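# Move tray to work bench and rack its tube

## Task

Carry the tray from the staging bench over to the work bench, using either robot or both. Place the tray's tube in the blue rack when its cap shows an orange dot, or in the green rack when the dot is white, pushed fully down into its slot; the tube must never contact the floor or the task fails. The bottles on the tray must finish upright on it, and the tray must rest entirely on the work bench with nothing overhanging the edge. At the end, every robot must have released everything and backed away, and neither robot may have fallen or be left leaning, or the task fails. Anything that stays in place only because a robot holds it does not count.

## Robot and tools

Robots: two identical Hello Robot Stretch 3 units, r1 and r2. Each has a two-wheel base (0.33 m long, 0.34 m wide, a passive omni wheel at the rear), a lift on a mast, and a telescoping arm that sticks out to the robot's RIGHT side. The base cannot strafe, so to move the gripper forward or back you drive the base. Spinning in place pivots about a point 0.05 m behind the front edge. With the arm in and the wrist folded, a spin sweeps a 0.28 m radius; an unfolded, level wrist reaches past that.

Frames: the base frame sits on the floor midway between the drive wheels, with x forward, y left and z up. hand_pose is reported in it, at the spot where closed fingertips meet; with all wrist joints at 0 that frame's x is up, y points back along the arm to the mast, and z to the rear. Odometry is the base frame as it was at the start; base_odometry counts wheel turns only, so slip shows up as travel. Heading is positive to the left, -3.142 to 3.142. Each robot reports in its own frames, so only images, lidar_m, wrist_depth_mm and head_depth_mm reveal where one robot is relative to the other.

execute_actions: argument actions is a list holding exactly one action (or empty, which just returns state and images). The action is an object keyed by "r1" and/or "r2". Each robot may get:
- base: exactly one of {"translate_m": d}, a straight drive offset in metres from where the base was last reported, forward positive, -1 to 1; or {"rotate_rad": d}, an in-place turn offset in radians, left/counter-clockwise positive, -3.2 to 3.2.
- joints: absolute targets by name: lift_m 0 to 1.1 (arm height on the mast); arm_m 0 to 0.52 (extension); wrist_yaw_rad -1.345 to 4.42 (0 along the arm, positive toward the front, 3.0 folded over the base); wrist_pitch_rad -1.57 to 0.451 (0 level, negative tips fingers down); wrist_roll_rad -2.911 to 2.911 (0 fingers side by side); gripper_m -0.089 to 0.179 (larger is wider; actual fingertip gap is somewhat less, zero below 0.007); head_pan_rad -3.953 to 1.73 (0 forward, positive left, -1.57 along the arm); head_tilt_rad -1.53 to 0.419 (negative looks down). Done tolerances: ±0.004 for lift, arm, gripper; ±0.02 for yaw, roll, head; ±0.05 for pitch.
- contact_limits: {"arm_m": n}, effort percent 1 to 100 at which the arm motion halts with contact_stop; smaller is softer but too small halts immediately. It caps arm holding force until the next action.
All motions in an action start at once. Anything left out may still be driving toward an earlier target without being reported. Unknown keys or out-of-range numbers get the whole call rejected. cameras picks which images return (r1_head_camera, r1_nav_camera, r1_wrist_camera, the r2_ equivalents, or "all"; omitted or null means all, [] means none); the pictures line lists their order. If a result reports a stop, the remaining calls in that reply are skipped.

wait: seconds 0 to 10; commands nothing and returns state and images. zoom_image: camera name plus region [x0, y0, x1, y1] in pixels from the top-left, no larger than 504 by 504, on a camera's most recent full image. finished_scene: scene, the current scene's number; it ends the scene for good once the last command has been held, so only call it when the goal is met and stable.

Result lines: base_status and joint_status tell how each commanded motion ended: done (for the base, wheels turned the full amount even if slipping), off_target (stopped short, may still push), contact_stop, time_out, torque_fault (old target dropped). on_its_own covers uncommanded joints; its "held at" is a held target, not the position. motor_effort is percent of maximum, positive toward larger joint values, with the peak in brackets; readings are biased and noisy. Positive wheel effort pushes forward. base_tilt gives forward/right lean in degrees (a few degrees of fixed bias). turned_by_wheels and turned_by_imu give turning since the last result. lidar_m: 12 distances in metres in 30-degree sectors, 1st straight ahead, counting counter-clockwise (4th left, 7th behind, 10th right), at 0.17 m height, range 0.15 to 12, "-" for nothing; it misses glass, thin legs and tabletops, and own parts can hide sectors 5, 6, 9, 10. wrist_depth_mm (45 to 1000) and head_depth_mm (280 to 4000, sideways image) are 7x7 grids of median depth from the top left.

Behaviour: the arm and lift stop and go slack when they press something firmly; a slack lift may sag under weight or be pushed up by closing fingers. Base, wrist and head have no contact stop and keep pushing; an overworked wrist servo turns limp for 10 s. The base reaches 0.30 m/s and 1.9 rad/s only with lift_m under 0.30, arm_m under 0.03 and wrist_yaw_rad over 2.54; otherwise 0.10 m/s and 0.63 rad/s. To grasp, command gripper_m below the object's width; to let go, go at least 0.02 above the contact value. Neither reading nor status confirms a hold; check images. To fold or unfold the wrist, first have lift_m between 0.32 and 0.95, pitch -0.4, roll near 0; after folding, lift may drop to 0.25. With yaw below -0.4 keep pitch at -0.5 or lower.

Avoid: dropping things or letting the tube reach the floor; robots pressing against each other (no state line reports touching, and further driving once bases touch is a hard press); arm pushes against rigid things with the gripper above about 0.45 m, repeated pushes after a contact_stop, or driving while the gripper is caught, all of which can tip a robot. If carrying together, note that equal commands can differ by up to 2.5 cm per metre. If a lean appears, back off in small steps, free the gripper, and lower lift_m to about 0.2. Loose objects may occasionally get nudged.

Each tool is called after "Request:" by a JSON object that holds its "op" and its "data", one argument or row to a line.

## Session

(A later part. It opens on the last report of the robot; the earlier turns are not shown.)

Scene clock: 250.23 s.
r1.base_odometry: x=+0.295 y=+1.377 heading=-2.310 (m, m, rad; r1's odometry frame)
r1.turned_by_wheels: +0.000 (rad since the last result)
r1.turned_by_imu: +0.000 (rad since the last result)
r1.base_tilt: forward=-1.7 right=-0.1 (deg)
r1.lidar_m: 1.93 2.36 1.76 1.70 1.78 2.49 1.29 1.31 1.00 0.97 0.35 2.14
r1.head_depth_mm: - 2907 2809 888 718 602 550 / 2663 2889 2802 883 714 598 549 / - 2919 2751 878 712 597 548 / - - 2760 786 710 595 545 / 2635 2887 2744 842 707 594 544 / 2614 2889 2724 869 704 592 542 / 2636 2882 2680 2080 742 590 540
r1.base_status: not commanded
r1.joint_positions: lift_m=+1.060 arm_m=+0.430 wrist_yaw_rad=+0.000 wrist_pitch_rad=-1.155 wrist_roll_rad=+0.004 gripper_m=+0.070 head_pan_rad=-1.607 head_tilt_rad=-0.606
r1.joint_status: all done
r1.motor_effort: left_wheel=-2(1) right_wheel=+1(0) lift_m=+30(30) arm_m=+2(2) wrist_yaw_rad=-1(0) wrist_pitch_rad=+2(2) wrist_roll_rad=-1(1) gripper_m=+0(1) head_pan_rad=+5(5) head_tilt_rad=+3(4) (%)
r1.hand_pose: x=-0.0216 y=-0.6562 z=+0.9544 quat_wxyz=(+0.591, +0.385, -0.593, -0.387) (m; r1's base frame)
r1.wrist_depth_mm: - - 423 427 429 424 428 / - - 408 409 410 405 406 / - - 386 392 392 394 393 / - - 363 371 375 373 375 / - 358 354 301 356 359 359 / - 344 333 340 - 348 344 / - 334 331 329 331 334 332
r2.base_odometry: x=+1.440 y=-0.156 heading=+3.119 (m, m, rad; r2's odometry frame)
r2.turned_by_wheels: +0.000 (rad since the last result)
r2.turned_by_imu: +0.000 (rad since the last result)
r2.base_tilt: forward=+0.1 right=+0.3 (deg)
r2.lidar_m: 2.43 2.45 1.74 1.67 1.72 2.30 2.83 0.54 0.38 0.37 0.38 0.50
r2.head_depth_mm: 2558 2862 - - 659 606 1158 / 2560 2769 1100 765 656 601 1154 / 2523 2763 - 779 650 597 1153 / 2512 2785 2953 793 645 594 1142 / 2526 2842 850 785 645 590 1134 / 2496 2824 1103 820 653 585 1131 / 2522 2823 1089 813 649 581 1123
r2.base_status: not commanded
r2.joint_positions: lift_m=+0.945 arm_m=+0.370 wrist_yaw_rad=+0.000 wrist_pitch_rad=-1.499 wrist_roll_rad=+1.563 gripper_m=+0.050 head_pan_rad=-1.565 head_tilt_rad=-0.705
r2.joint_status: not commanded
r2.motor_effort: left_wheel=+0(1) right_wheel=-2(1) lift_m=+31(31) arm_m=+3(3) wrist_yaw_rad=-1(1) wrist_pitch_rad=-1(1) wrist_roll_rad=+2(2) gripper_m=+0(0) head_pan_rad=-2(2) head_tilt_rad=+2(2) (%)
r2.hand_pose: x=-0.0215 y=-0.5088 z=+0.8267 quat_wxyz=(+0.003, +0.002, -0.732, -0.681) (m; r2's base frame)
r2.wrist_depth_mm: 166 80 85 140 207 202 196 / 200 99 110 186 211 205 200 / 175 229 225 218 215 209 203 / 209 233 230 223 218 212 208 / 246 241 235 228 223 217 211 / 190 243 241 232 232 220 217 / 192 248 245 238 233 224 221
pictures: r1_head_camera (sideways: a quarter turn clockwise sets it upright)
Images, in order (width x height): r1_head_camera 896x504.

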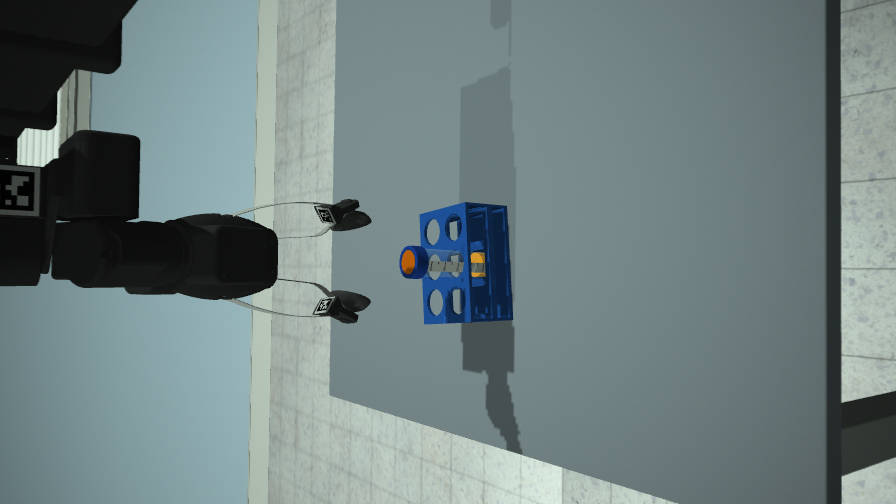

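Request:
{"op": "execute_actions", "data": {
  "actions": [
    {"r1":{"base":{"translate_m":0.35},"joints":{"arm_m":0.0,"wrist_pitch_rad":-0.4,"lift_m":0.9}}}
  ],
  "cameras": []
}}

Request:
{"op": "execute_actions", "data": {
  "actions": [
    {"r1":{"base":{"translate_m":0.25},"joints":{"wrist_yaw_rad":3.0,"lift_m":0.6}}}
  ],
  "cameras": []
}}

Request:
{"op": "execute_actions", "data": {
  "actions": [
    {"r1":{"base":{"translate_m":0.3},"joints":{"lift_m":0.28}}}
  ],
  "cameras": []
}}

Request:
{"op": "execute_actions", "data": {
  "actions": [
    {"r1":{"base":{"translate_m":1.0}}}
  ],
  "cameras": []
}}

Request:
{"op": "execute_actions", "data": {
  "actions": [
    {"r1":{"base":{"translate_m":0.72},"joints":{"lift_m":0.93}}}
  ],
  "cameras": []
}}

Request:
{"op": "execute_actions", "data": {
  "actions": [
    {"r1":{"joints":{"wrist_yaw_rad":0}}}
  ],
  "cameras": []
}}

Request:
{"op": "execute_actions", "data": {
  "actions": [
    {"r1":{"joints":{"wrist_pitch_rad":-1.5,"lift_m":1.03,"wrist_roll_rad":1.57,"gripper_m":0.08,"arm_m":0.3}}}
  ],
  "cameras": []
}}

Request:
{"op": "execute_actions", "data": {
  "actions": [
    {"r1":{"joints":{"arm_m":0.415,"lift_m":1.0}}}
  ],
  "cameras": ["r1_wrist_camera","r1_head_camera"]
}}

Scene clock: 262.17 s.
r1.base_odometry: x=+0.059 y=+1.119 heading=-2.310 (m, m, rad; r1's odometry frame)
r1.turned_by_wheels: +0.000 (rad since the last result)
r1.turned_by_imu: -0.001 (rad since the last result)
r1.base_tilt: forward=-1.6 right=-0.1 (deg)
r1.lidar_m: 1.59 2.35 1.75 1.70 1.78 2.48 1.63 1.36 0.38 0.99 3.21 1.60
r1.head_depth_mm: 2628 2929 2812 857 717 - - / 2653 2914 2786 885 735 - - / 2628 2915 2776 1984 1715 1481 - / 2620 2910 2726 2111 1788 - - / 2641 2926 2728 2096 1749 1434 1238 / 2631 2888 2713 2085 1703 1434 1231 / 2602 2904 2711 2066 1701 1427 1227
r1.base_status: done
r1.joint_positions: lift_m=+0.900 arm_m=+0.002 wrist_yaw_rad=+0.000 wrist_pitch_rad=-0.420 wrist_roll_rad=+0.004 gripper_m=+0.070 head_pan_rad=-1.607 head_tilt_rad=-0.606
r1.joint_status: all done
joint sent to its limit — the command would take r1.arm_m past its lower limit, so that joint was sent only as far as its limit.
r1.motor_effort: left_wheel=-2(3) right_wheel=+0(3) lift_m=+24(26) arm_m=-2(3) wrist_yaw_rad=+0(0) wrist_pitch_rad=+10(10) wrist_roll_rad=-2(1) gripper_m=+1(0) head_pan_rad=+4(5) head_tilt_rad=+3(3) (%)
r1.hand_pose: x=-0.0215 y=-0.3708 z=+0.9122 quat_wxyz=(+0.690, +0.147, -0.693, -0.148) (m; r1's base frame)
r1.wrist_depth_mm: - - - - - - - / - - - - - - - / - - - - 716 693 672 / - - - - 552 483 473 / - - - - 689 413 418 / - - - - - 341 344 / - - - - - 290 296
r2.base_odometry: x=+1.440 y=-0.156 heading=+3.119 (m, m, rad; r2's odometry frame)
r2.turned_by_wheels: +0.000 (rad since the last result)
r2.turned_by_imu: +0.001 (rad since the last result)
r2.base_tilt: forward=+0.1 right=+0.3 (deg)
r2.lidar_m: 2.44 2.43 1.74 1.67 1.72 2.31 2.82 0.54 0.38 0.37 0.38 0.50
r2.head_depth_mm: 2574 2874 - - 659 604 1165 / 2556 2754 1099 766 656 601 1153 / 2543 2737 - 779 649 597 1148 / 2539 2777 2931 792 646 594 1148 / 2523 2842 849 785 643 590 1135 / 2504 2830 1103 818 652 585 1132 / 2530 2819 1087 813 650 582 1128
r2.base_status: not commanded
r2.joint_positions: lift_m=+0.945 arm_m=+0.370 wrist_yaw_rad=+0.000 wrist_pitch_rad=-1.499 wrist_roll_rad=+1.563 gripper_m=+0.050 head_pan_rad=-1.565 head_tilt_rad=-0.705
r2.joint_status: not commanded
r2.motor_effort: left_wheel=+1(1) right_wheel=-1(1) lift_m=+31(31) arm_m=+3(3) wrist_yaw_rad=-1(1) wrist_pitch_rad=-1(1) wrist_roll_rad=+2(2) gripper_m=+1(1) head_pan_rad=-2(2) head_tilt_rad=+2(3) (%)
r2.hand_pose: x=-0.0215 y=-0.5088 z=+0.8267 quat_wxyz=(+0.003, +0.002, -0.732, -0.681) (m; r2's base frame)
r2.wrist_depth_mm: 166 80 85 140 207 201 196 / 200 99 110 186 210 206 200 / 176 228 225 219 214 209 203 / 209 233 230 223 219 213 208 / 248 240 234 228 223 218 213 / 190 243 242 232 231 221 216 / 192 246 245 238 233 225 221
pictures: none
No camera images: the call's "cameras" was empty. Leave "cameras" out to get every camera's image.

Scene clock: 266.13 s.
r1.base_odometry: x=-0.109 y=+0.934 heading=-2.311 (m, m, rad; r1's odometry frame)
r1.turned_by_wheels: +0.000 (rad since the last result)
r1.turned_by_imu: +0.000 (rad since the last result)
r1.base_tilt: forward=-1.6 right=-0.1 (deg)
r1.lidar_m: 2.75 2.31 1.74 1.69 1.77 2.46 1.88 0.54 1.07 3.04 3.21 1.35
r1.head_depth_mm: 2664 2903 2810 1997 1447 1450 1245 / 2660 2931 2786 2147 1730 1446 1248 / 2637 2900 2772 2122 1714 1445 1243 / 2650 2939 2745 2112 1707 1435 1236 / 2631 2911 2738 2102 1703 1435 1240 / 2637 2923 2724 2091 1700 1426 1233 / 2618 2916 2702 2073 1691 1419 1233
r1.base_status: done
r1.joint_positions: lift_m=+0.600 arm_m=+0.002 wrist_yaw_rad=+2.998 wrist_pitch_rad=-0.420 wrist_roll_rad=+0.004 gripper_m=+0.070 head_pan_rad=-1.607 head_tilt_rad=-0.606
r1.joint_status: all done
r1.motor_effort: left_wheel=-2(6) right_wheel=+0(3) lift_m=+24(24) arm_m=-2(2) wrist_yaw_rad=+1(2) wrist_pitch_rad=+9(10) wrist_roll_rad=-1(1) gripper_m=+1(1) head_pan_rad=+5(5) head_tilt_rad=+3(2) (%)
r1.hand_pose: x=+0.0108 y=+0.0752 z=+0.6124 quat_wxyz=(+0.197, +0.701, +0.097, +0.678) (m; r1's base frame)
r1.wrist_depth_mm: - - - - - - - / - - - - - - - / - - - - - - - / - - - - - - - / - - - - - - - / 850 866 862 894 - 946 917 / 739 746 744 763 769 788 817
r2.base_odometry: x=+1.440 y=-0.156 heading=+3.119 (m, m, rad; r2's odometry frame)
r2.turned_by_wheels: +0.000 (rad since the last result)
r2.turned_by_imu: +0.000 (rad since the last result)
r2.base_tilt: forward=+0.1 right=+0.3 (deg)
r2.lidar_m: 2.44 2.44 1.74 1.67 1.72 2.30 2.82 0.54 0.38 0.37 0.38 0.51
r2.head_depth_mm: 2567 2874 - - 657 605 1158 / 2544 2783 1096 767 655 602 1160 / 2531 2756 - 778 649 597 1145 / 2532 2768 2938 792 646 595 1143 / 2522 2840 850 785 644 590 1140 / 2508 2823 1102 820 652 587 1133 / 2527 2834 1091 813 650 582 1126
r2.base_status: not commanded
r2.joint_positions: lift_m=+0.945 arm_m=+0.370 wrist_yaw_rad=+0.000 wrist_pitch_rad=-1.499 wrist_roll_rad=+1.563 gripper_m=+0.050 head_pan_rad=-1.565 head_tilt_rad=-0.705
r2.joint_status: not commanded
r2.motor_effort: left_wheel=+1(1) right_wheel=-1(1) lift_m=+31(31) arm_m=+3(3) wrist_yaw_rad=-1(1) wrist_pitch_rad=-1(1) wrist_roll_rad=+2(2) gripper_m=+1(0) head_pan_rad=-2(2) head_tilt_rad=+3(2) (%)
r2.hand_pose: x=-0.0215 y=-0.5088 z=+0.8267 quat_wxyz=(+0.003, +0.002, -0.732, -0.681) (m; r2's base frame)
r2.wrist_depth_mm: 165 80 85 140 207 201 196 / 199 99 110 186 211 205 200 / 175 230 226 219 214 208 203 / 209 233 230 224 219 212 208 / 248 241 234 227 222 217 212 / 191 243 243 232 231 221 217 / 192 246 246 238 233 225 221
pictures: none
No camera images: the call's "cameras" was empty. Leave "cameras" out to get every camera's image.

Scene clock: 270.53 s.
r1.base_odometry: x=-0.311 y=+0.713 heading=-2.311 (m, m, rad; r1's odometry frame)
r1.turned_by_wheels: +0.000 (rad since the last result)
r1.turned_by_imu: +0.000 (rad since the last result)
r1.base_tilt: forward=-1.7 right=+0.1 (deg)
r1.lidar_m: 2.46 2.30 1.74 1.68 1.76 2.46 2.17 0.81 1.22 3.07 1.42 1.07
r1.head_depth_mm: 2651 2953 2803 2154 1728 1455 1252 / 2641 2945 2772 2134 1715 1450 1244 / 2639 2946 2763 2136 1709 1439 1246 / 2638 2933 2743 2101 1713 1434 1241 / 2648 2903 2759 2100 1708 1436 1236 / 2633 2916 2719 2091 1700 1431 1233 / 2639 2926 2694 2077 1692 1427 1228
r1.base_status: done
r1.joint_positions: lift_m=+0.280 arm_m=+0.002 wrist_yaw_rad=+2.999 wrist_pitch_rad=-0.420 wrist_roll_rad=+0.004 gripper_m=+0.070 head_pan_rad=-1.607 head_tilt_rad=-0.606
r1.joint_status: all done
r1.motor_effort: left_wheel=-1(11) right_wheel=+0(4) lift_m=+25(25) arm_m=-2(2) wrist_yaw_rad=+1(1) wrist_pitch_rad=+9(9) wrist_roll_rad=-1(2) gripper_m=+1(0) head_pan_rad=+5(5) head_tilt_rad=+2(3) (%)
r1.hand_pose: x=+0.0107 y=+0.0753 z=+0.2924 quat_wxyz=(+0.197, +0.701, +0.097, +0.678) (m; r1's base frame)
r1.wrist_depth_mm: - - - - - - - / - - - - - - - / 933 905 970 972 - - - / 717 723 739 752 735 784 795 / 577 585 - 593 636 617 625 / 482 509 - 514 - 514 527 / - - - - 439 451 459
r2.base_odometry: x=+1.440 y=-0.156 heading=+3.119 (m, m, rad; r2's odometry frame)
r2.turned_by_wheels: +0.000 (rad since the last result)
r2.turned_by_imu: +0.000 (rad since the last result)
r2.base_tilt: forward=+0.0 right=+0.3 (deg)
r2.lidar_m: 2.44 2.45 1.75 1.67 1.72 2.31 2.82 0.54 0.38 0.37 0.38 0.51
r2.head_depth_mm: 2557 2875 - - 657 605 1162 / 2530 2772 1096 765 655 600 1153 / 2542 2780 - 778 649 598 1146 / 2501 2771 2929 792 645 593 1140 / 2509 2843 852 787 645 590 1134 / 2499 2830 1105 819 651 585 1129 / 2527 2833 1089 814 650 582 1126
r2.base_status: not commanded
r2.joint_positions: lift_m=+0.945 arm_m=+0.370 wrist_yaw_rad=+0.000 wrist_pitch_rad=-1.499 wrist_roll_rad=+1.563 gripper_m=+0.050 head_pan_rad=-1.565 head_tilt_rad=-0.705
r2.joint_status: not commanded
r2.motor_effort: left_wheel=+1(0) right_wheel=-1(2) lift_m=+31(31) arm_m=+3(3) wrist_yaw_rad=-1(1) wrist_pitch_rad=-1(1) wrist_roll_rad=+2(2) gripper_m=+1(1) head_pan_rad=-2(2) head_tilt_rad=+1(2) (%)
r2.hand_pose: x=-0.0215 y=-0.5088 z=+0.8267 quat_wxyz=(+0.003, +0.002, -0.732, -0.681) (m; r2's base frame)
r2.wrist_depth_mm: 166 80 85 140 207 201 196 / 200 99 110 186 210 205 200 / 175 228 224 219 215 209 203 / 209 233 229 223 219 213 209 / 246 242 235 228 222 217 212 / 191 243 241 231 231 221 216 / 192 246 245 238 233 226 221
pictures: none
No camera images: the call's "cameras" was empty. Leave "cameras" out to get every camera's image.

Scene clock: 275.70 s.
r1.base_odometry: x=-0.986 y=-0.026 heading=-2.311 (m, m, rad; r1's odometry frame)
r1.turned_by_wheels: +0.000 (rad since the last result)
r1.turned_by_imu: +0.000 (rad since the last result)
r1.base_tilt: forward=-1.6 right=+0.0 (deg)
r1.lidar_m: 3.51 2.29 1.69 1.64 1.73 2.42 1.76 1.99 3.19 0.37 1.07 1.49
r1.head_depth_mm: 2679 2956 2810 2143 1727 1447 1250 / 2677 2919 2795 2126 1720 1449 1248 / 2668 2938 2771 2118 1715 1437 1242 / 2680 2949 2764 1978 1632 1374 1236 / 2668 2965 1142 874 708 595 738 / 2644 2930 1133 869 706 593 1237 / 2653 2929 1126 864 703 591 1229
r1.base_status: done
r1.joint_positions: lift_m=+0.280 arm_m=+0.002 wrist_yaw_rad=+2.999 wrist_pitch_rad=-0.420 wrist_roll_rad=+0.004 gripper_m=+0.070 head_pan_rad=-1.607 head_tilt_rad=-0.606
r1.joint_status: not commanded
r1.motor_effort: left_wheel=-2(9) right_wheel=+0(4) lift_m=+25(24) arm_m=-2(2) wrist_yaw_rad=+1(1) wrist_pitch_rad=+9(9) wrist_roll_rad=-1(2) gripper_m=+1(1) head_pan_rad=+5(4) head_tilt_rad=+4(2) (%)
r1.hand_pose: x=+0.0106 y=+0.0753 z=+0.2924 quat_wxyz=(+0.197, +0.701, +0.097, +0.678) (m; r1's base frame)
r1.wrist_depth_mm: - - - - - - - / - - - - - - - / 957 922 - 987 - - - / 708 713 722 731 761 792 794 / 568 589 - 603 644 628 644 / 488 504 - 523 - 525 517 / - - - - 433 448 447
r2.base_odometry: x=+1.440 y=-0.156 heading=+3.119 (m, m, rad; r2's odometry frame)
r2.turned_by_wheels: +0.000 (rad since the last result)
r2.turned_by_imu: +0.000 (rad since the last result)
r2.base_tilt: forward=+0.2 right=+0.2 (deg)
r2.lidar_m: 2.44 2.44 1.75 1.67 1.72 2.31 2.82 0.54 0.38 0.37 0.38 0.51
r2.head_depth_mm: 2563 2859 - - 658 606 1160 / 2535 2766 1099 765 655 602 1155 / 2532 2758 - 779 649 597 1149 / 2520 2766 2932 794 645 593 1144 / 2514 2822 852 786 646 590 1138 / 2497 2822 1102 819 651 585 1132 / 2514 2822 1090 815 649 582 1127
r2.base_status: not commanded
r2.joint_positions: lift_m=+0.945 arm_m=+0.370 wrist_yaw_rad=+0.000 wrist_pitch_rad=-1.499 wrist_roll_rad=+1.563 gripper_m=+0.050 head_pan_rad=-1.565 head_tilt_rad=-0.705
r2.joint_status: not commanded
r2.motor_effort: left_wheel=+0(1) right_wheel=-2(2) lift_m=+31(31) arm_m=+3(3) wrist_yaw_rad=-1(1) wrist_pitch_rad=-1(1) wrist_roll_rad=+2(2) gripper_m=+0(1) head_pan_rad=-2(1) head_tilt_rad=+2(2) (%)
r2.hand_pose: x=-0.0215 y=-0.5088 z=+0.8267 quat_wxyz=(+0.003, +0.002, -0.732, -0.681) (m; r2's base frame)
r2.wrist_depth_mm: 166 80 85 139 206 201 196 / 199 99 110 185 210 205 200 / 175 229 226 218 214 208 204 / 209 234 229 222 219 214 208 / 247 242 235 228 222 217 212 / 190 243 242 232 231 221 216 / 192 246 245 237 233 225 222
pictures: none
No camera images: the call's "cameras" was empty. Leave "cameras" out to get every camera's image.

Scene clock: 283.47 s.
r1.base_odometry: x=-1.471 y=-0.558 heading=-2.311 (m, m, rad; r1's odometry frame)
r1.turned_by_wheels: +0.000 (rad since the last result)
r1.turned_by_imu: +0.000 (rad since the last result)
r1.base_tilt: forward=-1.7 right=-0.1 (deg)
r1.lidar_m: 2.81 2.26 1.69 1.62 1.69 2.40 2.47 0.77 1.07 1.04 1.09 0.82
r1.head_depth_mm: 2700 2970 1171 891 748 - - / 2691 2985 1161 884 736 - - / 2698 2962 1154 705 707 - - / 2632 2861 1012 835 704 - - / 813 2868 1006 848 706 - - / 2684 2978 962 838 704 635 - / 2658 2937 1127 864 703 605 1229
r1.base_status: done
r1.joint_positions: lift_m=+0.930 arm_m=+0.002 wrist_yaw_rad=+2.999 wrist_pitch_rad=-0.420 wrist_roll_rad=+0.004 gripper_m=+0.070 head_pan_rad=-1.607 head_tilt_rad=-0.606
r1.joint_status: all done
r1.motor_effort: left_wheel=-1(9) right_wheel=+0(5) lift_m=+29(31) arm_m=-2(2) wrist_yaw_rad=+1(1) wrist_pitch_rad=+9(9) wrist_roll_rad=-2(1) gripper_m=+1(1) head_pan_rad=+5(5) head_tilt_rad=+3(3) (%)
r1.hand_pose: x=+0.0105 y=+0.0753 z=+0.9422 quat_wxyz=(+0.197, +0.701, +0.098, +0.678) (m; r1's base frame)
r1.wrist_depth_mm: - - - - - - - / - - - - - - - / - - - - - - - / - - - - - - - / - - - - - - - / - - - - - - - / - - - - - - -
r2.base_odometry: x=+1.440 y=-0.156 heading=+3.119 (m, m, rad; r2's odometry frame)
r2.turned_by_wheels: +0.000 (rad since the last result)
r2.turned_by_imu: +0.001 (rad since the last result)
r2.base_tilt: forward=+0.0 right=+0.3 (deg)
r2.lidar_m: 2.44 2.44 1.74 1.67 1.71 2.30 2.82 0.54 0.38 0.37 0.38 0.51
r2.head_depth_mm: 2561 2865 - - 656 605 1161 / 2538 2744 1100 767 655 601 1156 / 2550 2761 - 778 650 597 1144 / 2445 2782 2926 792 645 594 1145 / 1221 2765 851 786 644 590 1139 / 2497 2826 1098 818 653 586 1135 / 2520 2819 1088 815 651 582 1126
r2.base_status: not commanded
r2.joint_positions: lift_m=+0.945 arm_m=+0.370 wrist_yaw_rad=+0.000 wrist_pitch_rad=-1.499 wrist_roll_rad=+1.563 gripper_m=+0.050 head_pan_rad=-1.565 head_tilt_rad=-0.705
r2.joint_status: not commanded
r2.motor_effort: left_wheel=+0(1) right_wheel=-1(1) lift_m=+31(31) arm_m=+3(3) wrist_yaw_rad=-1(1) wrist_pitch_rad=-1(1) wrist_roll_rad=+2(2) gripper_m=+1(1) head_pan_rad=-2(2) head_tilt_rad=+2(2) (%)
r2.hand_pose: x=-0.0215 y=-0.5088 z=+0.8267 quat_wxyz=(+0.003, +0.002, -0.732, -0.681) (m; r2's base frame)
r2.wrist_depth_mm: 166 80 85 140 207 202 196 / 200 99 110 186 211 205 199 / 175 229 224 218 214 209 203 / 209 233 230 223 220 212 208 / 248 241 235 227 221 216 211 / 191 244 242 232 231 221 217 / 192 246 245 238 233 224 221
pictures: none
No camera images: the call's "cameras" was empty. Leave "cameras" out to get every camera's image.

Scene clock: 285.97 s.
r1.base_odometry: x=-1.471 y=-0.558 heading=-2.311 (m, m, rad; r1's odometry frame)
r1.turned_by_wheels: +0.000 (rad since the last result)
r1.turned_by_imu: +0.000 (rad since the last result)
r1.base_tilt: forward=-1.6 right=-0.1 (deg)
r1.lidar_m: 2.81 2.26 1.69 1.62 1.69 2.39 2.46 0.77 1.07 1.04 1.09 0.82
r1.head_depth_mm: 2703 2982 1168 889 747 - - / 2676 2958 1164 885 735 - - / 2680 2966 1155 705 715 - - / 2610 2835 1010 835 712 - - / 813 2868 1003 846 707 608 1233 / 2655 2999 960 838 704 606 1234 / 2674 2949 1128 864 702 604 1229
r1.base_status: not commanded
r1.joint_positions: lift_m=+0.930 arm_m=+0.002 wrist_yaw_rad=+0.002 wrist_pitch_rad=-0.420 wrist_roll_rad=+0.004 gripper_m=+0.070 head_pan_rad=-1.607 head_tilt_rad=-0.606
r1.joint_status: all done
r1.motor_effort: left_wheel=-2(2) right_wheel=+0(0) lift_m=+29(29) arm_m=-2(3) wrist_yaw_rad=-3(3) wrist_pitch_rad=+9(9) wrist_roll_rad=-1(1) gripper_m=+0(1) head_pan_rad=+5(5) head_tilt_rad=+1(4) (%)
r1.hand_pose: x=-0.0211 y=-0.3708 z=+0.9422 quat_wxyz=(+0.691, +0.148, -0.693, -0.147) (m; r1's base frame)
r1.wrist_depth_mm: - - - - - - - / - - - - - - - / 663 675 622 601 690 743 777 / 520 515 503 439 519 571 574 / 420 424 417 416 431 446 455 / 355 355 354 372 - 381 381 / 306 310 312 315 317 327 326
r2.base_odometry: x=+1.440 y=-0.156 heading=+3.119 (m, m, rad; r2's odometry frame)
r2.turned_by_wheels: +0.000 (rad since the last result)
r2.turned_by_imu: +0.000 (rad since the last result)
r2.base_tilt: forward=+0.2 right=+0.3 (deg)
r2.lidar_m: 2.44 2.44 1.75 1.67 1.72 2.30 2.82 0.54 0.38 0.37 0.38 0.50
r2.head_depth_mm: 2561 2867 - - 659 605 1159 / 2532 2761 1101 764 656 602 1158 / 2520 2767 - 778 649 597 1147 / 2453 2770 2949 794 644 593 1145 / 1196 2782 851 785 644 590 1139 / 2496 2805 1101 820 652 587 1132 / 2510 2819 1091 812 649 582 1123
r2.base_status: not commanded
r2.joint_positions: lift_m=+0.945 arm_m=+0.370 wrist_yaw_rad=+0.000 wrist_pitch_rad=-1.499 wrist_roll_rad=+1.563 gripper_m=+0.050 head_pan_rad=-1.565 head_tilt_rad=-0.705
r2.joint_status: not commanded
r2.motor_effort: left_wheel=+1(1) right_wheel=-1(1) lift_m=+31(31) arm_m=+3(3) wrist_yaw_rad=-1(1) wrist_pitch_rad=-1(1) wrist_roll_rad=+2(2) gripper_m=+0(0) head_pan_rad=-2(3) head_tilt_rad=+3(2) (%)
r2.hand_pose: x=-0.0215 y=-0.5088 z=+0.8267 quat_wxyz=(+0.003, +0.002, -0.732, -0.681) (m; r2's base frame)
r2.wrist_depth_mm: 166 80 85 140 207 201 196 / 199 99 110 185 210 205 200 / 176 230 225 218 214 208 204 / 209 233 230 223 219 213 207 / 248 242 234 228 223 216 211 / 190 244 241 233 231 221 217 / 192 246 246 237 233 224 222
pictures: none
No camera images: the call's "cameras" was empty. Leave "cameras" out to get every camera's image.

Scene clock: 289.37 s.
r1.base_odometry: x=-1.471 y=-0.558 heading=-2.311 (m, m, rad; r1's odometry frame)
r1.turned_by_wheels: +0.000 (rad since the last result)
r1.turned_by_imu: +0.000 (rad since the last result)
r1.base_tilt: forward=-1.6 right=-0.1 (deg)
r1.lidar_m: 2.80 2.26 1.69 1.62 1.69 2.39 2.47 0.77 1.07 1.04 1.09 0.82
r1.head_depth_mm: 2625 - 1171 889 719 617 1248 / 2627 2938 2910 884 715 614 1247 / - - 2997 704 705 612 1244 / 2615 - - 818 698 609 1243 / 814 2903 987 848 705 608 1237 / 2683 2966 961 836 704 607 1231 / 2667 2964 1128 865 701 604 1228
r1.base_status: not commanded
r1.joint_positions: lift_m=+1.030 arm_m=+0.300 wrist_yaw_rad=+0.000 wrist_pitch_rad=-1.493 wrist_roll_rad=+1.565 gripper_m=+0.080 head_pan_rad=-1.607 head_tilt_rad=-0.606
r1.joint_status: all done
r1.motor_effort: left_wheel=-2(1) right_wheel=+0(0) lift_m=+29(30) arm_m=+2(2) wrist_yaw_rad=+0(2) wrist_pitch_rad=-3(9) wrist_roll_rad=+2(3) gripper_m=+1(54) head_pan_rad=+5(5) head_tilt_rad=+3(4) (%)
r1.hand_pose: x=-0.0215 y=-0.4403 z=+0.9112 quat_wxyz=(+0.002, +0.002, -0.734, -0.679) (m; r1's base frame)
r1.wrist_depth_mm: 309 304 297 290 286 956 904 / 199 255 305 297 292 989 975 / 206 258 311 305 297 - 987 / 326 322 319 315 304 - - / 334 332 325 317 317 - - / 344 342 334 325 323 - - / 346 347 342 336 - - -
r2.base_odometry: x=+1.440 y=-0.156 heading=+3.119 (m, m, rad; r2's odometry frame)
r2.turned_by_wheels: +0.000 (rad since the last result)
r2.turned_by_imu: +0.000 (rad since the last result)
r2.base_tilt: forward=+0.0 right=+0.3 (deg)
r2.lidar_m: 2.44 2.44 1.75 1.66 1.72 2.30 2.82 0.54 0.38 0.37 0.38 0.50
r2.head_depth_mm: 2535 2888 - - 657 606 1160 / 2540 2765 1095 766 655 601 1152 / 2561 2739 - 780 650 598 1149 / 1137 2722 1996 793 645 595 1139 / 2463 2776 850 786 644 589 1138 / 2508 2842 1102 818 653 586 1130 / 2519 2828 1091 814 649 582 1123
r2.base_status: not commanded
r2.joint_positions: lift_m=+0.945 arm_m=+0.370 wrist_yaw_rad=+0.000 wrist_pitch_rad=-1.499 wrist_roll_rad=+1.563 gripper_m=+0.050 head_pan_rad=-1.565 head_tilt_rad=-0.705
r2.joint_status: not commanded
r2.motor_effort: left_wheel=+0(1) right_wheel=-1(1) lift_m=+31(31) arm_m=+3(3) wrist_yaw_rad=-1(2) wrist_pitch_rad=-1(1) wrist_roll_rad=+2(2) gripper_m=+0(1) head_pan_rad=-2(2) head_tilt_rad=+2(2) (%)
r2.hand_pose: x=-0.0215 y=-0.5088 z=+0.8267 quat_wxyz=(+0.003, +0.002, -0.732, -0.681) (m; r2's base frame)
r2.wrist_depth_mm: 166 80 85 139 206 201 196 / 200 99 110 186 211 205 200 / 175 229 225 219 214 209 203 / 209 233 230 222 219 212 208 / 247 242 234 228 222 216 212 / 190 243 242 231 231 220 217 / 192 246 244 237 232 224 221
pictures: none
No camera images: the call's "cameras" was empty. Leave "cameras" out to get every camera's image.

Scene clock: 291.47 s.
r1.base_odometry: x=-1.471 y=-0.558 heading=-2.311 (m, m, rad; r1's odometry frame)
r1.turned_by_wheels: +0.000 (rad since the last result)
r1.turned_by_imu: +0.000 (rad since the last result)
r1.base_tilt: forward=-1.7 right=+0.0 (deg)
r1.lidar_m: 2.81 2.26 1.69 1.62 1.69 2.40 2.46 0.77 1.08 1.04 1.09 0.82
r1.head_depth_mm: 2712 - 1096 873 716 616 1251 / 2618 3074 1163 886 716 614 1247 / 2622 3122 1018 705 706 613 1244 / 2611 - - 833 706 609 1241 / 813 2868 1002 848 705 608 1240 / 2676 2951 958 835 704 606 1233 / 2661 2953 1128 864 700 605 1231
r1.base_status: not commanded
r1.joint_positions: lift_m=+1.000 arm_m=+0.415 wrist_yaw_rad=+0.000 wrist_pitch_rad=-1.493 wrist_roll_rad=+1.565 gripper_m=+0.080 head_pan_rad=-1.607 head_tilt_rad=-0.606
r1.joint_status: all done
r1.motor_effort: left_wheel=-1(1) right_wheel=+0(0) lift_m=+24(27) arm_m=+2(2) wrist_yaw_rad=+0(0) wrist_pitch_rad=-3(3) wrist_roll_rad=+2(2) gripper_m=+0(0) head_pan_rad=+5(5) head_tilt_rad=+4(3) (%)
r1.hand_pose: x=-0.0215 y=-0.5552 z=+0.8815 quat_wxyz=(+0.002, +0.002, -0.734, -0.680) (m; r1's base frame)
r1.wrist_depth_mm: 246 138 263 259 256 248 249 / 101 132 171 267 263 256 256 / 187 138 175 275 266 261 257 / 252 263 286 280 274 268 938 / 280 297 292 285 277 274 - / 251 299 298 290 291 279 - / 257 310 312 299 294 285 -
r2.base_odometry: x=+1.440 y=-0.156 heading=+3.119 (m, m, rad; r2's odometry frame)
r2.turned_by_wheels: +0.000 (rad since the last result)
r2.turned_by_imu: +0.000 (rad since the last result)
r2.base_tilt: forward=+0.1 right=+0.2 (deg)
r2.lidar_m: 2.44 2.44 1.75 1.67 1.72 2.30 2.82 0.54 0.38 0.37 0.38 0.51
r2.head_depth_mm: 2552 2861 - - 657 606 1164 / 2544 2753 1098 767 655 600 1157 / 2543 2766 - 778 650 598 1149 / 2414 803 902 793 646 594 1140 / 945 2733 850 784 645 590 1137 / 2512 2816 1102 818 653 586 1135 / 2529 2813 1089 812 649 582 1121
r2.base_status: not commanded
r2.joint_positions: lift_m=+0.945 arm_m=+0.370 wrist_yaw_rad=+0.000 wrist_pitch_rad=-1.499 wrist_roll_rad=+1.563 gripper_m=+0.050 head_pan_rad=-1.565 head_tilt_rad=-0.705
r2.joint_status: not commanded
r2.motor_effort: left_wheel=+1(0) right_wheel=-1(1) lift_m=+31(31) arm_m=+3(3) wrist_yaw_rad=-1(1) wrist_pitch_rad=-1(1) wrist_roll_rad=+2(2) gripper_m=+0(0) head_pan_rad=-2(2) head_tilt_rad=+2(2) (%)
r2.hand_pose: x=-0.0215 y=-0.5088 z=+0.8267 quat_wxyz=(+0.003, +0.002, -0.732, -0.681) (m; r2's base frame)
r2.wrist_depth_mm: 166 80 85 139 207 201 197 / 200 99 110 185 210 205 200 / 175 229 224 219 215 209 203 / 210 233 230 224 219 213 207 / 248 242 235 227 222 217 211 / 191 244 242 232 230 221 217 / 193 246 246 238 232 224 221
pictures: r1_head_camera (sideways: a quarter turn clockwise sets it upright), r1_wrist_camera
Images, in order (width x height): r1_head_camera 896x504, r1_wrist_camera 644x364.

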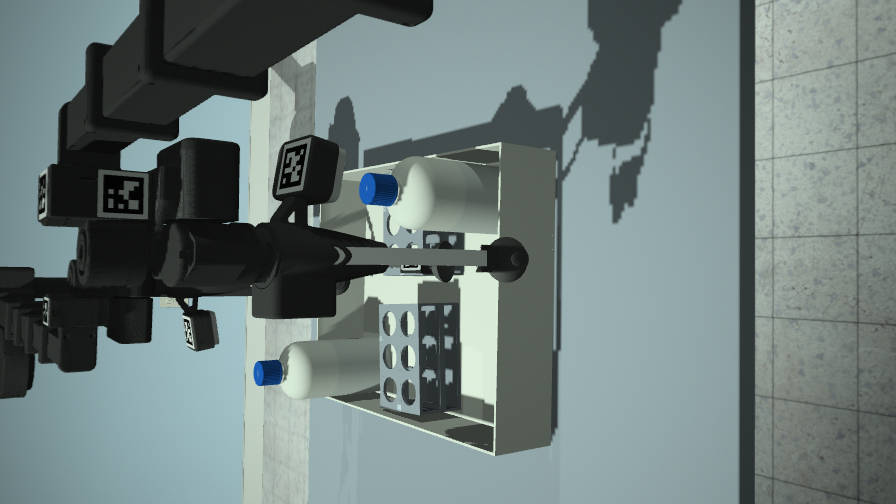

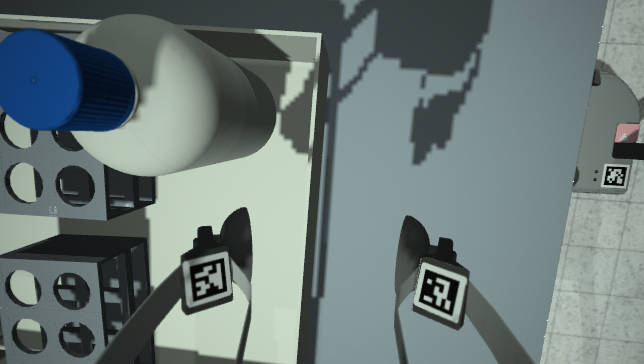

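Request:
{"op": "execute_actions", "data": {
  "actions": [
    {"r1":{"base":{"translate_m":0.03},"joints":{"arm_m":0.425}}}
  ],
  "cameras": []
}}

Request:
{"op": "execute_actions", "data": {
  "actions": [
    {"r1":{"joints":{"lift_m":0.945}}}
  ],
  "cameras": []
}}

Request:
{"op": "execute_actions", "data": {
  "actions": [
    {"r1":{"joints":{"gripper_m":-0.04}},"r2":{"joints":{"gripper_m":-0.04}}}
  ],
  "cameras": []
}}

Request:
{"op": "execute_actions", "data": {
  "actions": [
    {"r1":{"joints":{"lift_m":0.975}},"r2":{"joints":{"lift_m":0.975}}}
  ],
  "cameras": ["r1_wrist_camera","r1_head_camera","r2_wrist_camera"]
}}

Scene clock: 299.27 s.
r1.base_odometry: x=-1.491 y=-0.580 heading=-2.311 (m, m, rad; r1's odometry frame)
r1.turned_by_wheels: +0.000 (rad since the last result)
r1.turned_by_imu: +0.000 (rad since the last result)
r1.base_tilt: forward=-1.6 right=+0.0 (deg)
r1.lidar_m: 2.78 2.26 1.69 1.62 1.69 2.40 2.50 0.79 1.07 1.04 1.09 0.80
r1.head_depth_mm: 2665 - 1094 875 718 616 1252 / 2614 3071 1161 855 715 614 1249 / 2612 - 1014 708 708 612 1242 / 1330 - - 845 707 610 1239 / 935 2908 928 859 706 608 1239 / 2690 2948 1088 838 704 606 1236 / 2667 2944 1124 865 702 605 1230
r1.base_status: done
r1.joint_positions: lift_m=+1.000 arm_m=+0.425 wrist_yaw_rad=+0.000 wrist_pitch_rad=-1.494 wrist_roll_rad=+1.565 gripper_m=+0.080 head_pan_rad=-1.607 head_tilt_rad=-0.606
r1.joint_status: all done
r1.motor_effort: left_wheel=-1(3) right_wheel=+1(3) lift_m=+25(23) arm_m=+2(0) wrist_yaw_rad=+1(0) wrist_pitch_rad=-3(3) wrist_roll_rad=+2(2) gripper_m=+0(1) head_pan_rad=+5(5) head_tilt_rad=+2(3) (%)
r1.hand_pose: x=-0.0215 y=-0.5652 z=+0.8815 quat_wxyz=(+0.002, +0.002, -0.734, -0.680) (m; r1's base frame)
r1.wrist_depth_mm: 136 117 140 261 256 250 248 / 227 136 154 266 261 257 253 / 230 260 276 272 266 263 258 / 299 294 286 279 273 268 267 / 270 293 289 282 276 273 - / 248 280 296 292 292 283 - / 256 295 308 300 294 289 -
r2.base_odometry: x=+1.440 y=-0.156 heading=+3.119 (m, m, rad; r2's odometry frame)
r2.turned_by_wheels: +0.000 (rad since the last result)
r2.turned_by_imu: +0.000 (rad since the last result)
r2.base_tilt: forward=+0.1 right=+0.2 (deg)
r2.lidar_m: 2.44 2.44 1.75 1.67 1.72 2.29 2.83 0.54 0.38 0.37 0.38 0.50
r2.head_depth_mm: 2553 2843 - - 656 605 1161 / 2534 2779 1096 765 656 601 1153 / 2525 2695 - 778 649 597 1153 / 722 793 1558 793 645 593 1144 / 2459 2829 849 786 644 589 1131 / 2499 2819 1103 819 652 586 1133 / 2507 2821 1086 814 648 583 1125
r2.base_status: not commanded
r2.joint_positions: lift_m=+0.945 arm_m=+0.370 wrist_yaw_rad=+0.000 wrist_pitch_rad=-1.499 wrist_roll_rad=+1.563 gripper_m=+0.050 head_pan_rad=-1.565 head_tilt_rad=-0.705
r2.joint_status: not commanded
r2.motor_effort: left_wheel=+0(1) right_wheel=-1(1) lift_m=+31(31) arm_m=+3(3) wrist_yaw_rad=-1(1) wrist_pitch_rad=-1(1) wrist_roll_rad=+2(2) gripper_m=+0(0) head_pan_rad=-2(2) head_tilt_rad=+2(2) (%)
r2.hand_pose: x=-0.0215 y=-0.5088 z=+0.8267 quat_wxyz=(+0.003, +0.002, -0.732, -0.681) (m; r2's base frame)
r2.wrist_depth_mm: 166 80 85 139 207 201 196 / 199 99 110 186 211 205 200 / 175 229 225 219 216 208 203 / 210 233 230 223 218 212 208 / 248 241 234 228 222 217 211 / 190 244 242 232 231 220 216 / 192 247 245 238 233 225 221
pictures: none
No camera images: the call's "cameras" was empty. Leave "cameras" out to get every camera's image.

Scene clock: 300.60 s.
r1.base_odometry: x=-1.491 y=-0.580 heading=-2.311 (m, m, rad; r1's odometry frame)
r1.turned_by_wheels: +0.000 (rad since the last result)
r1.turned_by_imu: +0.000 (rad since the last result)
r1.base_tilt: forward=-1.6 right=+0.0 (deg)
r1.lidar_m: 2.78 2.27 1.69 1.62 1.69 2.39 2.50 0.79 1.07 1.04 1.09 0.80
r1.head_depth_mm: 2714 2972 - - 697 616 1249 / 2709 2887 1111 858 713 614 1240 / 2680 - - 709 706 611 1246 / 1275 847 - 845 691 609 1240 / 936 2921 929 858 707 607 1237 / 2699 2976 1087 838 704 606 1235 / 2678 2954 1126 866 702 605 1228
r1.base_status: not commanded
r1.joint_positions: lift_m=+0.945 arm_m=+0.425 wrist_yaw_rad=+0.000 wrist_pitch_rad=-1.494 wrist_roll_rad=+1.565 gripper_m=+0.080 head_pan_rad=-1.607 head_tilt_rad=-0.606
r1.joint_status: all done
r1.motor_effort: left_wheel=-1(0) right_wheel=+0(0) lift_m=+25(24) arm_m=+2(2) wrist_yaw_rad=-1(1) wrist_pitch_rad=-3(3) wrist_roll_rad=+2(2) gripper_m=+0(0) head_pan_rad=+5(5) head_tilt_rad=+3(3) (%)
r1.hand_pose: x=-0.0215 y=-0.5652 z=+0.8265 quat_wxyz=(+0.002, +0.002, -0.734, -0.680) (m; r1's base frame)
r1.wrist_depth_mm: - 88 136 208 205 201 197 / 89 99 154 214 211 207 200 / 200 226 222 221 215 210 207 / 205 232 228 222 221 213 209 / 217 240 234 229 224 220 215 / 218 245 240 235 231 224 219 / 224 250 245 241 238 230 227
r2.base_odometry: x=+1.440 y=-0.156 heading=+3.119 (m, m, rad; r2's odometry frame)
r2.turned_by_wheels: +0.000 (rad since the last result)
r2.turned_by_imu: +0.000 (rad since the last result)
r2.base_tilt: forward=-0.1 right=+0.3 (deg)
r2.lidar_m: 2.43 2.44 1.75 1.67 1.72 2.30 2.83 0.54 0.38 0.37 0.38 0.51
r2.head_depth_mm: 2553 2895 - - 657 606 1162 / 2548 2770 1101 766 656 602 1154 / 2542 2780 - 779 649 596 1151 / 1241 781 1569 794 646 593 1140 / 1206 2797 850 785 644 589 1134 / 2503 2821 1100 818 653 585 1131 / 2516 2822 1086 813 650 582 1127
r2.base_status: not commanded
r2.joint_positions: lift_m=+0.945 arm_m=+0.370 wrist_yaw_rad=+0.000 wrist_pitch_rad=-1.499 wrist_roll_rad=+1.563 gripper_m=+0.050 head_pan_rad=-1.565 head_tilt_rad=-0.705
r2.joint_status: not commanded
r2.motor_effort: left_wheel=+1(1) right_wheel=-2(1) lift_m=+31(31) arm_m=+3(3) wrist_yaw_rad=-1(2) wrist_pitch_rad=-1(1) wrist_roll_rad=+2(2) gripper_m=+0(0) head_pan_rad=-2(2) head_tilt_rad=+2(2) (%)
r2.hand_pose: x=-0.0215 y=-0.5088 z=+0.8267 quat_wxyz=(+0.003, +0.002, -0.732, -0.681) (m; r2's base frame)
r2.wrist_depth_mm: 166 80 85 139 206 201 196 / 199 99 110 185 210 204 201 / 175 229 224 218 214 208 204 / 209 233 229 224 218 212 208 / 248 241 234 227 222 217 212 / 191 243 241 232 230 222 216 / 192 246 246 238 232 225 221
pictures: none
No camera images: the call's "cameras" was empty. Leave "cameras" out to get every camera's image.

Scene clock: 302.30 s.
r1.base_odometry: x=-1.491 y=-0.580 heading=-2.311 (m, m, rad; r1's odometry frame)
r1.turned_by_wheels: +0.000 (rad since the last result)
r1.turned_by_imu: +0.000 (rad since the last result)
r1.base_tilt: forward=-1.6 right=+0.0 (deg)
r1.lidar_m: 2.78 2.26 1.68 1.62 1.69 2.40 2.49 0.79 1.07 1.04 1.09 0.80
r1.head_depth_mm: 2680 3003 - - 696 615 1245 / 2699 2899 1113 857 713 614 1252 / 2675 - - 705 703 612 1245 / 1271 841 - 839 700 610 1242 / 937 2925 927 856 702 607 1235 / 2670 2993 1128 839 701 605 1231 / 2654 2951 1127 867 702 604 1230
r1.base_status: not commanded
r1.joint_positions: lift_m=+0.945 arm_m=+0.425 wrist_yaw_rad=-0.001 wrist_pitch_rad=-1.481 wrist_roll_rad=+1.570 gripper_m=-0.039 head_pan_rad=-1.607 head_tilt_rad=-0.606
r1.joint_status: all done
r1.motor_effort: left_wheel=-1(1) right_wheel=+0(0) lift_m=+29(29) arm_m=+1(2) wrist_yaw_rad=+2(1) wrist_pitch_rad=-9(10) wrist_roll_rad=+0(2) gripper_m=-21(100) head_pan_rad=+5(5) head_tilt_rad=+3(3) (%)
r1.hand_pose: x=-0.0215 y=-0.5686 z=+0.8262 quat_wxyz=(+0.000, -0.001, -0.738, -0.675) (m; r1's base frame)
r1.wrist_depth_mm: - 83 119 208 204 199 195 / 86 93 138 213 210 204 198 / 199 227 222 217 213 208 202 / 207 233 228 224 220 213 207 / 219 238 232 224 224 218 212 / 219 243 239 - 229 222 219 / 227 250 247 239 237 229 224
r2.base_odometry: x=+1.440 y=-0.156 heading=+3.119 (m, m, rad; r2's odometry frame)
r2.turned_by_wheels: +0.000 (rad since the last result)
r2.turned_by_imu: +0.000 (rad since the last result)
r2.base_tilt: forward=+0.0 right=+0.2 (deg)
r2.lidar_m: 2.44 2.45 1.74 1.66 1.72 2.31 2.82 0.54 0.38 0.37 0.38 0.51
r2.head_depth_mm: 2561 2897 - - 657 605 1158 / 2557 2764 1096 765 655 601 1153 / 2532 2746 - 778 652 598 1145 / 1253 782 1550 780 650 593 1142 / 1196 2815 856 776 649 589 1139 / 2516 2824 1103 817 653 585 1131 / 2509 2824 1087 815 651 584 1123
r2.base_status: not commanded
r2.joint_positions: lift_m=+0.945 arm_m=+0.370 wrist_yaw_rad=+0.000 wrist_pitch_rad=-1.486 wrist_roll_rad=+1.563 gripper_m=-0.039 head_pan_rad=-1.565 head_tilt_rad=-0.705
r2.joint_status: all done
r2.motor_effort: left_wheel=+1(1) right_wheel=-1(2) lift_m=+39(39) arm_m=+3(3) wrist_yaw_rad=-1(1) wrist_pitch_rad=-5(5) wrist_roll_rad=+2(2) gripper_m=-18(92) head_pan_rad=-2(2) head_tilt_rad=+2(2) (%)
r2.hand_pose: x=-0.0215 y=-0.5121 z=+0.8263 quat_wxyz=(+0.003, +0.002, -0.736, -0.677) (m; r2's base frame)
r2.wrist_depth_mm: 88 80 86 139 206 199 194 / 200 96 112 186 209 203 197 / 176 229 226 219 213 206 201 / 212 232 230 222 218 211 204 / 249 242 234 227 222 215 209 / 191 244 240 - 224 219 213 / 193 247 246 236 232 223 217
pictures: none
No camera images: the call's "cameras" was empty. Leave "cameras" out to get every camera's image.

Scene clock: 303.37 s.
r1.base_odometry: x=-1.491 y=-0.580 heading=-2.311 (m, m, rad; r1's odometry frame)
r1.turned_by_wheels: +0.000 (rad since the last result)
r1.turned_by_imu: +0.000 (rad since the last result)
r1.base_tilt: forward=-1.6 right=+0.0 (deg)
r1.lidar_m: 2.78 2.27 1.69 1.62 1.69 2.39 2.49 0.80 1.08 1.04 1.09 0.80
r1.head_depth_mm: 2679 2905 - 875 717 615 1253 / 2670 - 1112 830 713 614 1244 / 2641 - 991 687 701 611 1243 / 794 - - 816 702 609 1243 / 836 2919 908 820 701 607 1236 / 2673 2981 1086 810 700 607 1231 / 2685 2956 1125 864 702 605 1229
r1.base_status: not commanded
r1.joint_positions: lift_m=+0.975 arm_m=+0.425 wrist_yaw_rad=-0.001 wrist_pitch_rad=-1.481 wrist_roll_rad=+1.570 gripper_m=-0.039 head_pan_rad=-1.607 head_tilt_rad=-0.606
r1.joint_status: all done
r1.motor_effort: left_wheel=-2(1) right_wheel=+1(1) lift_m=+35(36) arm_m=+1(2) wrist_yaw_rad=+2(1) wrist_pitch_rad=-9(9) wrist_roll_rad=+0(0) gripper_m=-21(22) head_pan_rad=+4(5) head_tilt_rad=+4(1) (%)
r1.hand_pose: x=-0.0215 y=-0.5686 z=+0.8559 quat_wxyz=(+0.000, -0.001, -0.738, -0.675) (m; r1's base frame)
r1.wrist_depth_mm: - 82 119 205 230 225 219 / 85 92 138 212 236 231 225 / 199 225 220 218 240 235 229 / 207 232 228 224 247 242 237 / 219 237 234 229 254 247 244 / 219 246 241 - 261 250 251 / 230 251 248 257 267 262 982
r2.base_odometry: x=+1.440 y=-0.156 heading=+3.119 (m, m, rad; r2's odometry frame)
r2.turned_by_wheels: +0.000 (rad since the last result)
r2.turned_by_imu: +0.000 (rad since the last result)
r2.base_tilt: forward=+0.2 right=+0.3 (deg)
r2.lidar_m: 2.43 2.44 1.74 1.67 1.72 2.30 2.82 0.54 0.38 0.37 0.38 0.51
r2.head_depth_mm: 2537 2780 - 856 677 605 1160 / 2538 - 1106 636 655 601 1155 / 2526 - - 746 650 597 1150 / 1143 808 - 759 651 593 1143 / 1184 2834 811 747 649 590 1131 / 2507 2855 1100 793 652 584 1130 / 2505 2802 1089 811 649 582 1123
r2.base_status: not commanded
r2.joint_positions: lift_m=+0.974 arm_m=+0.370 wrist_yaw_rad=+0.000 wrist_pitch_rad=-1.485 wrist_roll_rad=+1.563 gripper_m=-0.039 head_pan_rad=-1.565 head_tilt_rad=-0.705
r2.joint_status: all done
r2.motor_effort: left_wheel=+1(1) right_wheel=-1(1) lift_m=+56(58) arm_m=+3(3) wrist_yaw_rad=-1(1) wrist_pitch_rad=-5(5) wrist_roll_rad=+2(2) gripper_m=-18(18) head_pan_rad=-3(3) head_tilt_rad=+2(2) (%)
r2.hand_pose: x=-0.0215 y=-0.5123 z=+0.8558 quat_wxyz=(+0.003, +0.002, -0.736, -0.677) (m; r2's base frame)
r2.wrist_depth_mm: 169 81 87 140 233 226 222 / 203 107 113 184 237 230 226 / 177 229 226 221 241 234 229 / 213 234 230 224 246 239 233 / 248 241 234 227 252 244 241 / 191 243 239 - 254 249 245 / 191 247 245 236 264 253 999
pictures: r1_head_camera (sideways: a quarter turn clockwise sets it upright), r1_wrist_camera, r2_wrist_camera
Images, in order (width x height): r1_head_camera 896x504, r1_wrist_camera 644x364, r2_wrist_camera 644x364.

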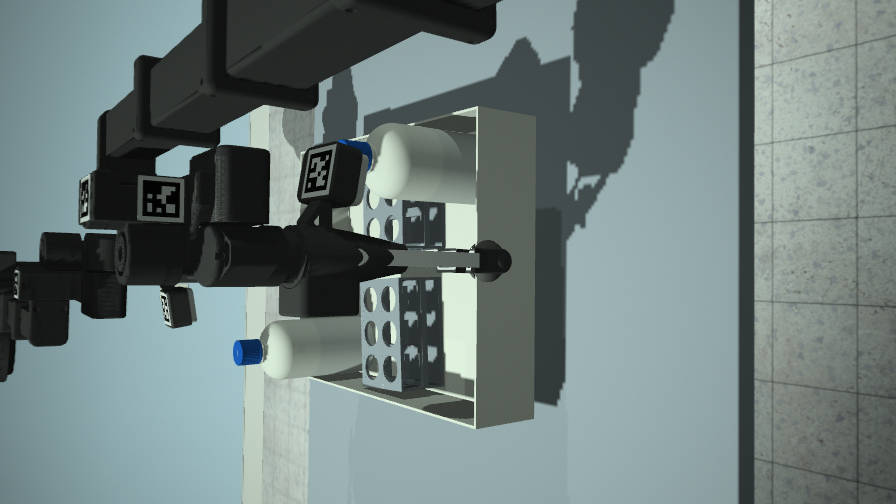

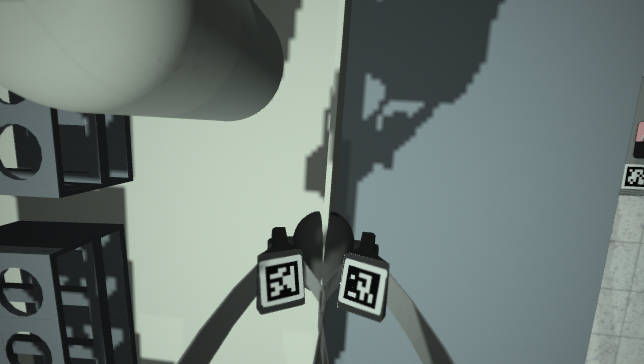

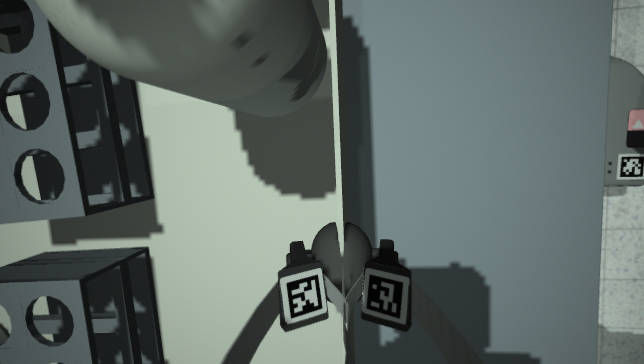

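Request:
{"op": "execute_actions", "data": {
  "actions": [
    {"r1":{"joints":{"lift_m":1.098}},"r2":{"joints":{"lift_m":1.098}}}
  ],
  "cameras": []
}}

Request:
{"op": "execute_actions", "data": {
  "actions": [
    {"r1":{"base":{"translate_m":-0.5}},"r2":{"base":{"translate_m":0.5},"joints":{"arm_m":0.37},"contact_limits":{"arm_m":12}}}
  ],
  "cameras": ["r1_wrist_camera","r2_wrist_camera","r1_nav_camera"]
}}

Scene clock: 309.90 s.
r1.base_odometry: x=-1.491 y=-0.580 heading=-2.311 (m, m, rad; r1's odometry frame)
r1.turned_by_wheels: +0.000 (rad since the last result)
r1.turned_by_imu: +0.000 (rad since the last result)
r1.base_tilt: forward=-1.7 right=+0.0 (deg)
r1.lidar_m: 2.78 2.27 1.69 1.62 1.69 2.39 2.49 0.80 1.07 1.04 1.09 0.80
r1.head_depth_mm: 2709 2976 1168 890 717 615 1246 / 2736 2940 633 828 715 614 1246 / 2766 918 628 800 712 610 1242 / - - 753 797 710 610 1242 / 2626 840 749 791 706 609 1237 / 2666 2879 742 790 703 605 1236 / 2677 2954 1127 861 701 604 1229
r1.base_status: not commanded
r1.joint_positions: lift_m=+1.098 arm_m=+0.425 wrist_yaw_rad=-0.001 wrist_pitch_rad=-1.481 wrist_roll_rad=+1.570 gripper_m=-0.039 head_pan_rad=-1.607 head_tilt_rad=-0.606
r1.joint_status: all done
r1.motor_effort: left_wheel=-2(2) right_wheel=+1(0) lift_m=+35(35) arm_m=+1(1) wrist_yaw_rad=+0(1) wrist_pitch_rad=-9(9) wrist_roll_rad=+0(0) gripper_m=-20(21) head_pan_rad=+5(5) head_tilt_rad=+3(3) (%)
r1.hand_pose: x=-0.0215 y=-0.5686 z=+0.9790 quat_wxyz=(+0.000, -0.001, -0.738, -0.675) (m; r1's base frame)
r1.wrist_depth_mm: - 83 118 205 341 334 - / 85 92 138 213 353 343 - / 200 223 220 218 359 355 - / 207 232 227 223 366 357 - / 219 240 232 229 376 371 - / 220 247 243 - 382 379 - / 231 250 250 323 396 - -
r2.base_odometry: x=+1.440 y=-0.156 heading=+3.119 (m, m, rad; r2's odometry frame)
r2.turned_by_wheels: +0.000 (rad since the last result)
r2.turned_by_imu: +0.000 (rad since the last result)
r2.base_tilt: forward=+0.2 right=+0.4 (deg)
r2.lidar_m: 2.44 2.44 1.74 1.67 1.72 2.30 2.82 0.54 0.38 0.37 0.38 0.51
r2.head_depth_mm: 2581 2846 2824 858 677 603 1160 / 2506 2836 540 590 671 600 1148 / - 2749 719 589 666 598 1151 / 726 - 718 749 663 592 1143 / 2461 2681 699 741 659 590 1140 / 2506 2830 1047 766 653 585 1134 / 2497 2820 1088 813 651 582 1124
r2.base_status: not commanded
r2.joint_positions: lift_m=+1.097 arm_m=+0.370 wrist_yaw_rad=+0.000 wrist_pitch_rad=-1.485 wrist_roll_rad=+1.563 gripper_m=-0.039 head_pan_rad=-1.565 head_tilt_rad=-0.705
r2.joint_status: all done
r2.motor_effort: left_wheel=+0(1) right_wheel=-1(1) lift_m=+56(58) arm_m=+3(3) wrist_yaw_rad=-1(1) wrist_pitch_rad=-5(5) wrist_roll_rad=+2(2) gripper_m=-18(18) head_pan_rad=-2(2) head_tilt_rad=+2(2) (%)
r2.hand_pose: x=-0.0215 y=-0.5123 z=+0.9788 quat_wxyz=(+0.003, +0.002, -0.736, -0.677) (m; r2's base frame)
r2.wrist_depth_mm: 169 81 87 140 350 341 - / 202 108 113 185 355 345 - / 177 231 225 221 359 354 - / 212 234 230 224 367 357 - / 249 242 234 228 373 370 - / 191 243 239 - 381 376 - / 191 246 244 238 394 381 -
pictures: none
No camera images: the call's "cameras" was empty. Leave "cameras" out to get every camera's image.

Scene clock: 316.63 s.
r1.base_odometry: x=-1.154 y=-0.211 heading=-2.311 (m, m, rad; r1's odometry frame)
r1.turned_by_wheels: +0.000 (rad since the last result)
r1.turned_by_imu: +0.003 (rad since the last result)
r1.base_tilt: forward=-1.6 right=+0.1 (deg)
r1.lidar_m: 3.27 2.28 1.68 1.62 1.72 2.42 2.01 2.22 0.43 1.03 1.08 1.25
r1.head_depth_mm: 2674 2946 2810 2121 716 601 1182 / 2734 2910 613 803 715 598 898 / 2748 1878 612 800 712 597 1242 / - - 752 798 710 596 1241 / 2625 822 750 793 708 593 1233 / 2674 2852 729 789 705 592 1232 / 2681 2969 1128 835 701 590 1229
r1.base_status: done
r1.joint_positions: lift_m=+1.098 arm_m=+0.425 wrist_yaw_rad=-0.003 wrist_pitch_rad=-1.523 wrist_roll_rad=+1.573 gripper_m=-0.039 head_pan_rad=-1.607 head_tilt_rad=-0.606
r1.joint_status: not commanded
r1.motor_effort: left_wheel=-2(7) right_wheel=+2(4) lift_m=+35(35) arm_m=+1(1) wrist_yaw_rad=+2(2) wrist_pitch_rad=+11(11) wrist_roll_rad=-1(1) gripper_m=-23(22) head_pan_rad=+5(5) head_tilt_rad=+3(3) (%)
r1.hand_pose: x=-0.0215 y=-0.5578 z=+0.9792 quat_wxyz=(-0.002, -0.002, -0.724, -0.690) (m; r1's base frame)
r1.wrist_depth_mm: - 78 104 205 346 344 - / - 87 125 209 353 349 - / 193 219 218 216 367 359 - / 197 226 227 223 365 369 - / 213 236 230 227 380 383 - / 213 238 239 - 385 - - / 214 247 243 244 408 - -
r2.base_odometry: x=+0.941 y=-0.145 heading=+3.119 (m, m, rad; r2's odometry frame)
r2.turned_by_wheels: +0.000 (rad since the last result)
r2.turned_by_imu: +0.003 (rad since the last result)
r2.base_tilt: forward=+0.1 right=+0.3 (deg)
r2.lidar_m: 1.95 2.46 1.77 1.68 1.73 2.33 3.30 0.52 0.37 0.35 0.36 2.16
r2.head_depth_mm: 2598 2857 2793 857 678 589 1158 / 2485 2764 524 572 673 585 1157 / - 2702 707 672 670 582 1149 / 719 - 707 751 663 578 1143 / 2498 2687 705 573 660 574 1134 / 2512 2795 2525 764 654 570 884 / 2497 2808 2634 1960 670 567 1108
r2.base_status: done
r2.joint_positions: lift_m=+1.097 arm_m=+0.370 wrist_yaw_rad=+0.000 wrist_pitch_rad=-1.522 wrist_roll_rad=+1.563 gripper_m=-0.039 head_pan_rad=-1.565 head_tilt_rad=-0.705
r2.joint_status: all done
r2.motor_effort: left_wheel=+0(5) right_wheel=+0(4) lift_m=+56(55) arm_m=+3(2) wrist_yaw_rad=-1(1) wrist_pitch_rad=+6(6) wrist_roll_rad=+2(2) gripper_m=-20(20) head_pan_rad=-2(2) head_tilt_rad=+2(2) (%)
r2.contact_limits: arm_m 12 (drawing in: default 29, maximum 47; extending or still: default 38, maximum 63)
r2.hand_pose: x=-0.0215 y=-0.5029 z=+0.9790 quat_wxyz=(+0.003, +0.002, -0.724, -0.690) (m; r2's base frame)
r2.wrist_depth_mm: 165 81 84 143 349 349 - / 195 220 109 178 356 353 - / 171 225 222 219 365 358 - / 204 228 227 222 369 368 - / 239 235 230 226 377 375 - / 189 237 235 - 387 382 - / 183 241 240 236 395 391 -
pictures: r1_nav_camera (sideways: a quarter turn counterclockwise sets it upright), r1_wrist_camera, r2_wrist_camera
Images, in order (width x height): r1_nav_camera 672x504, r1_wrist_camera 644x364, r2_wrist_camera 644x364.

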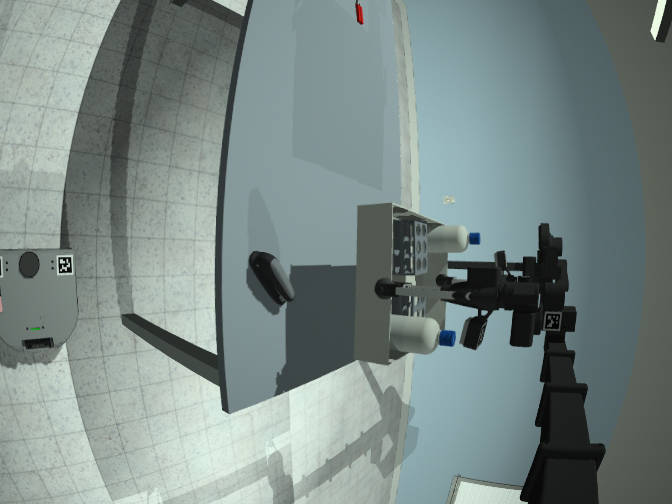

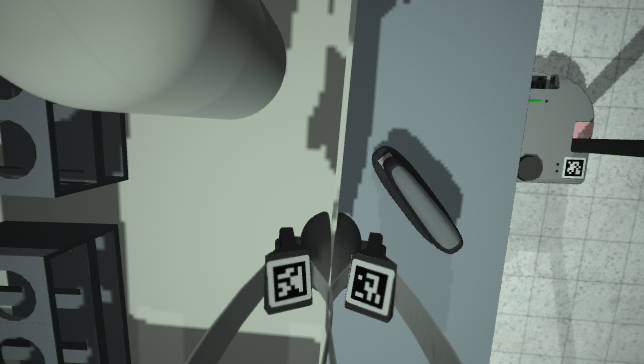

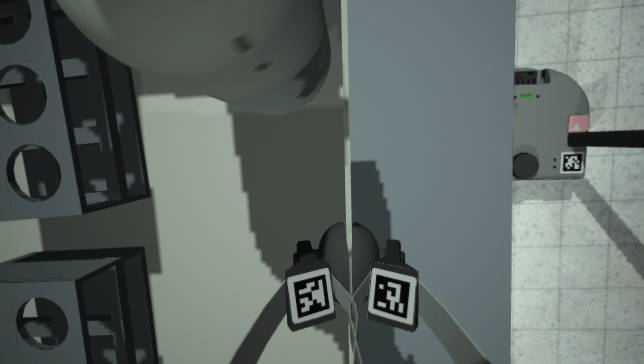

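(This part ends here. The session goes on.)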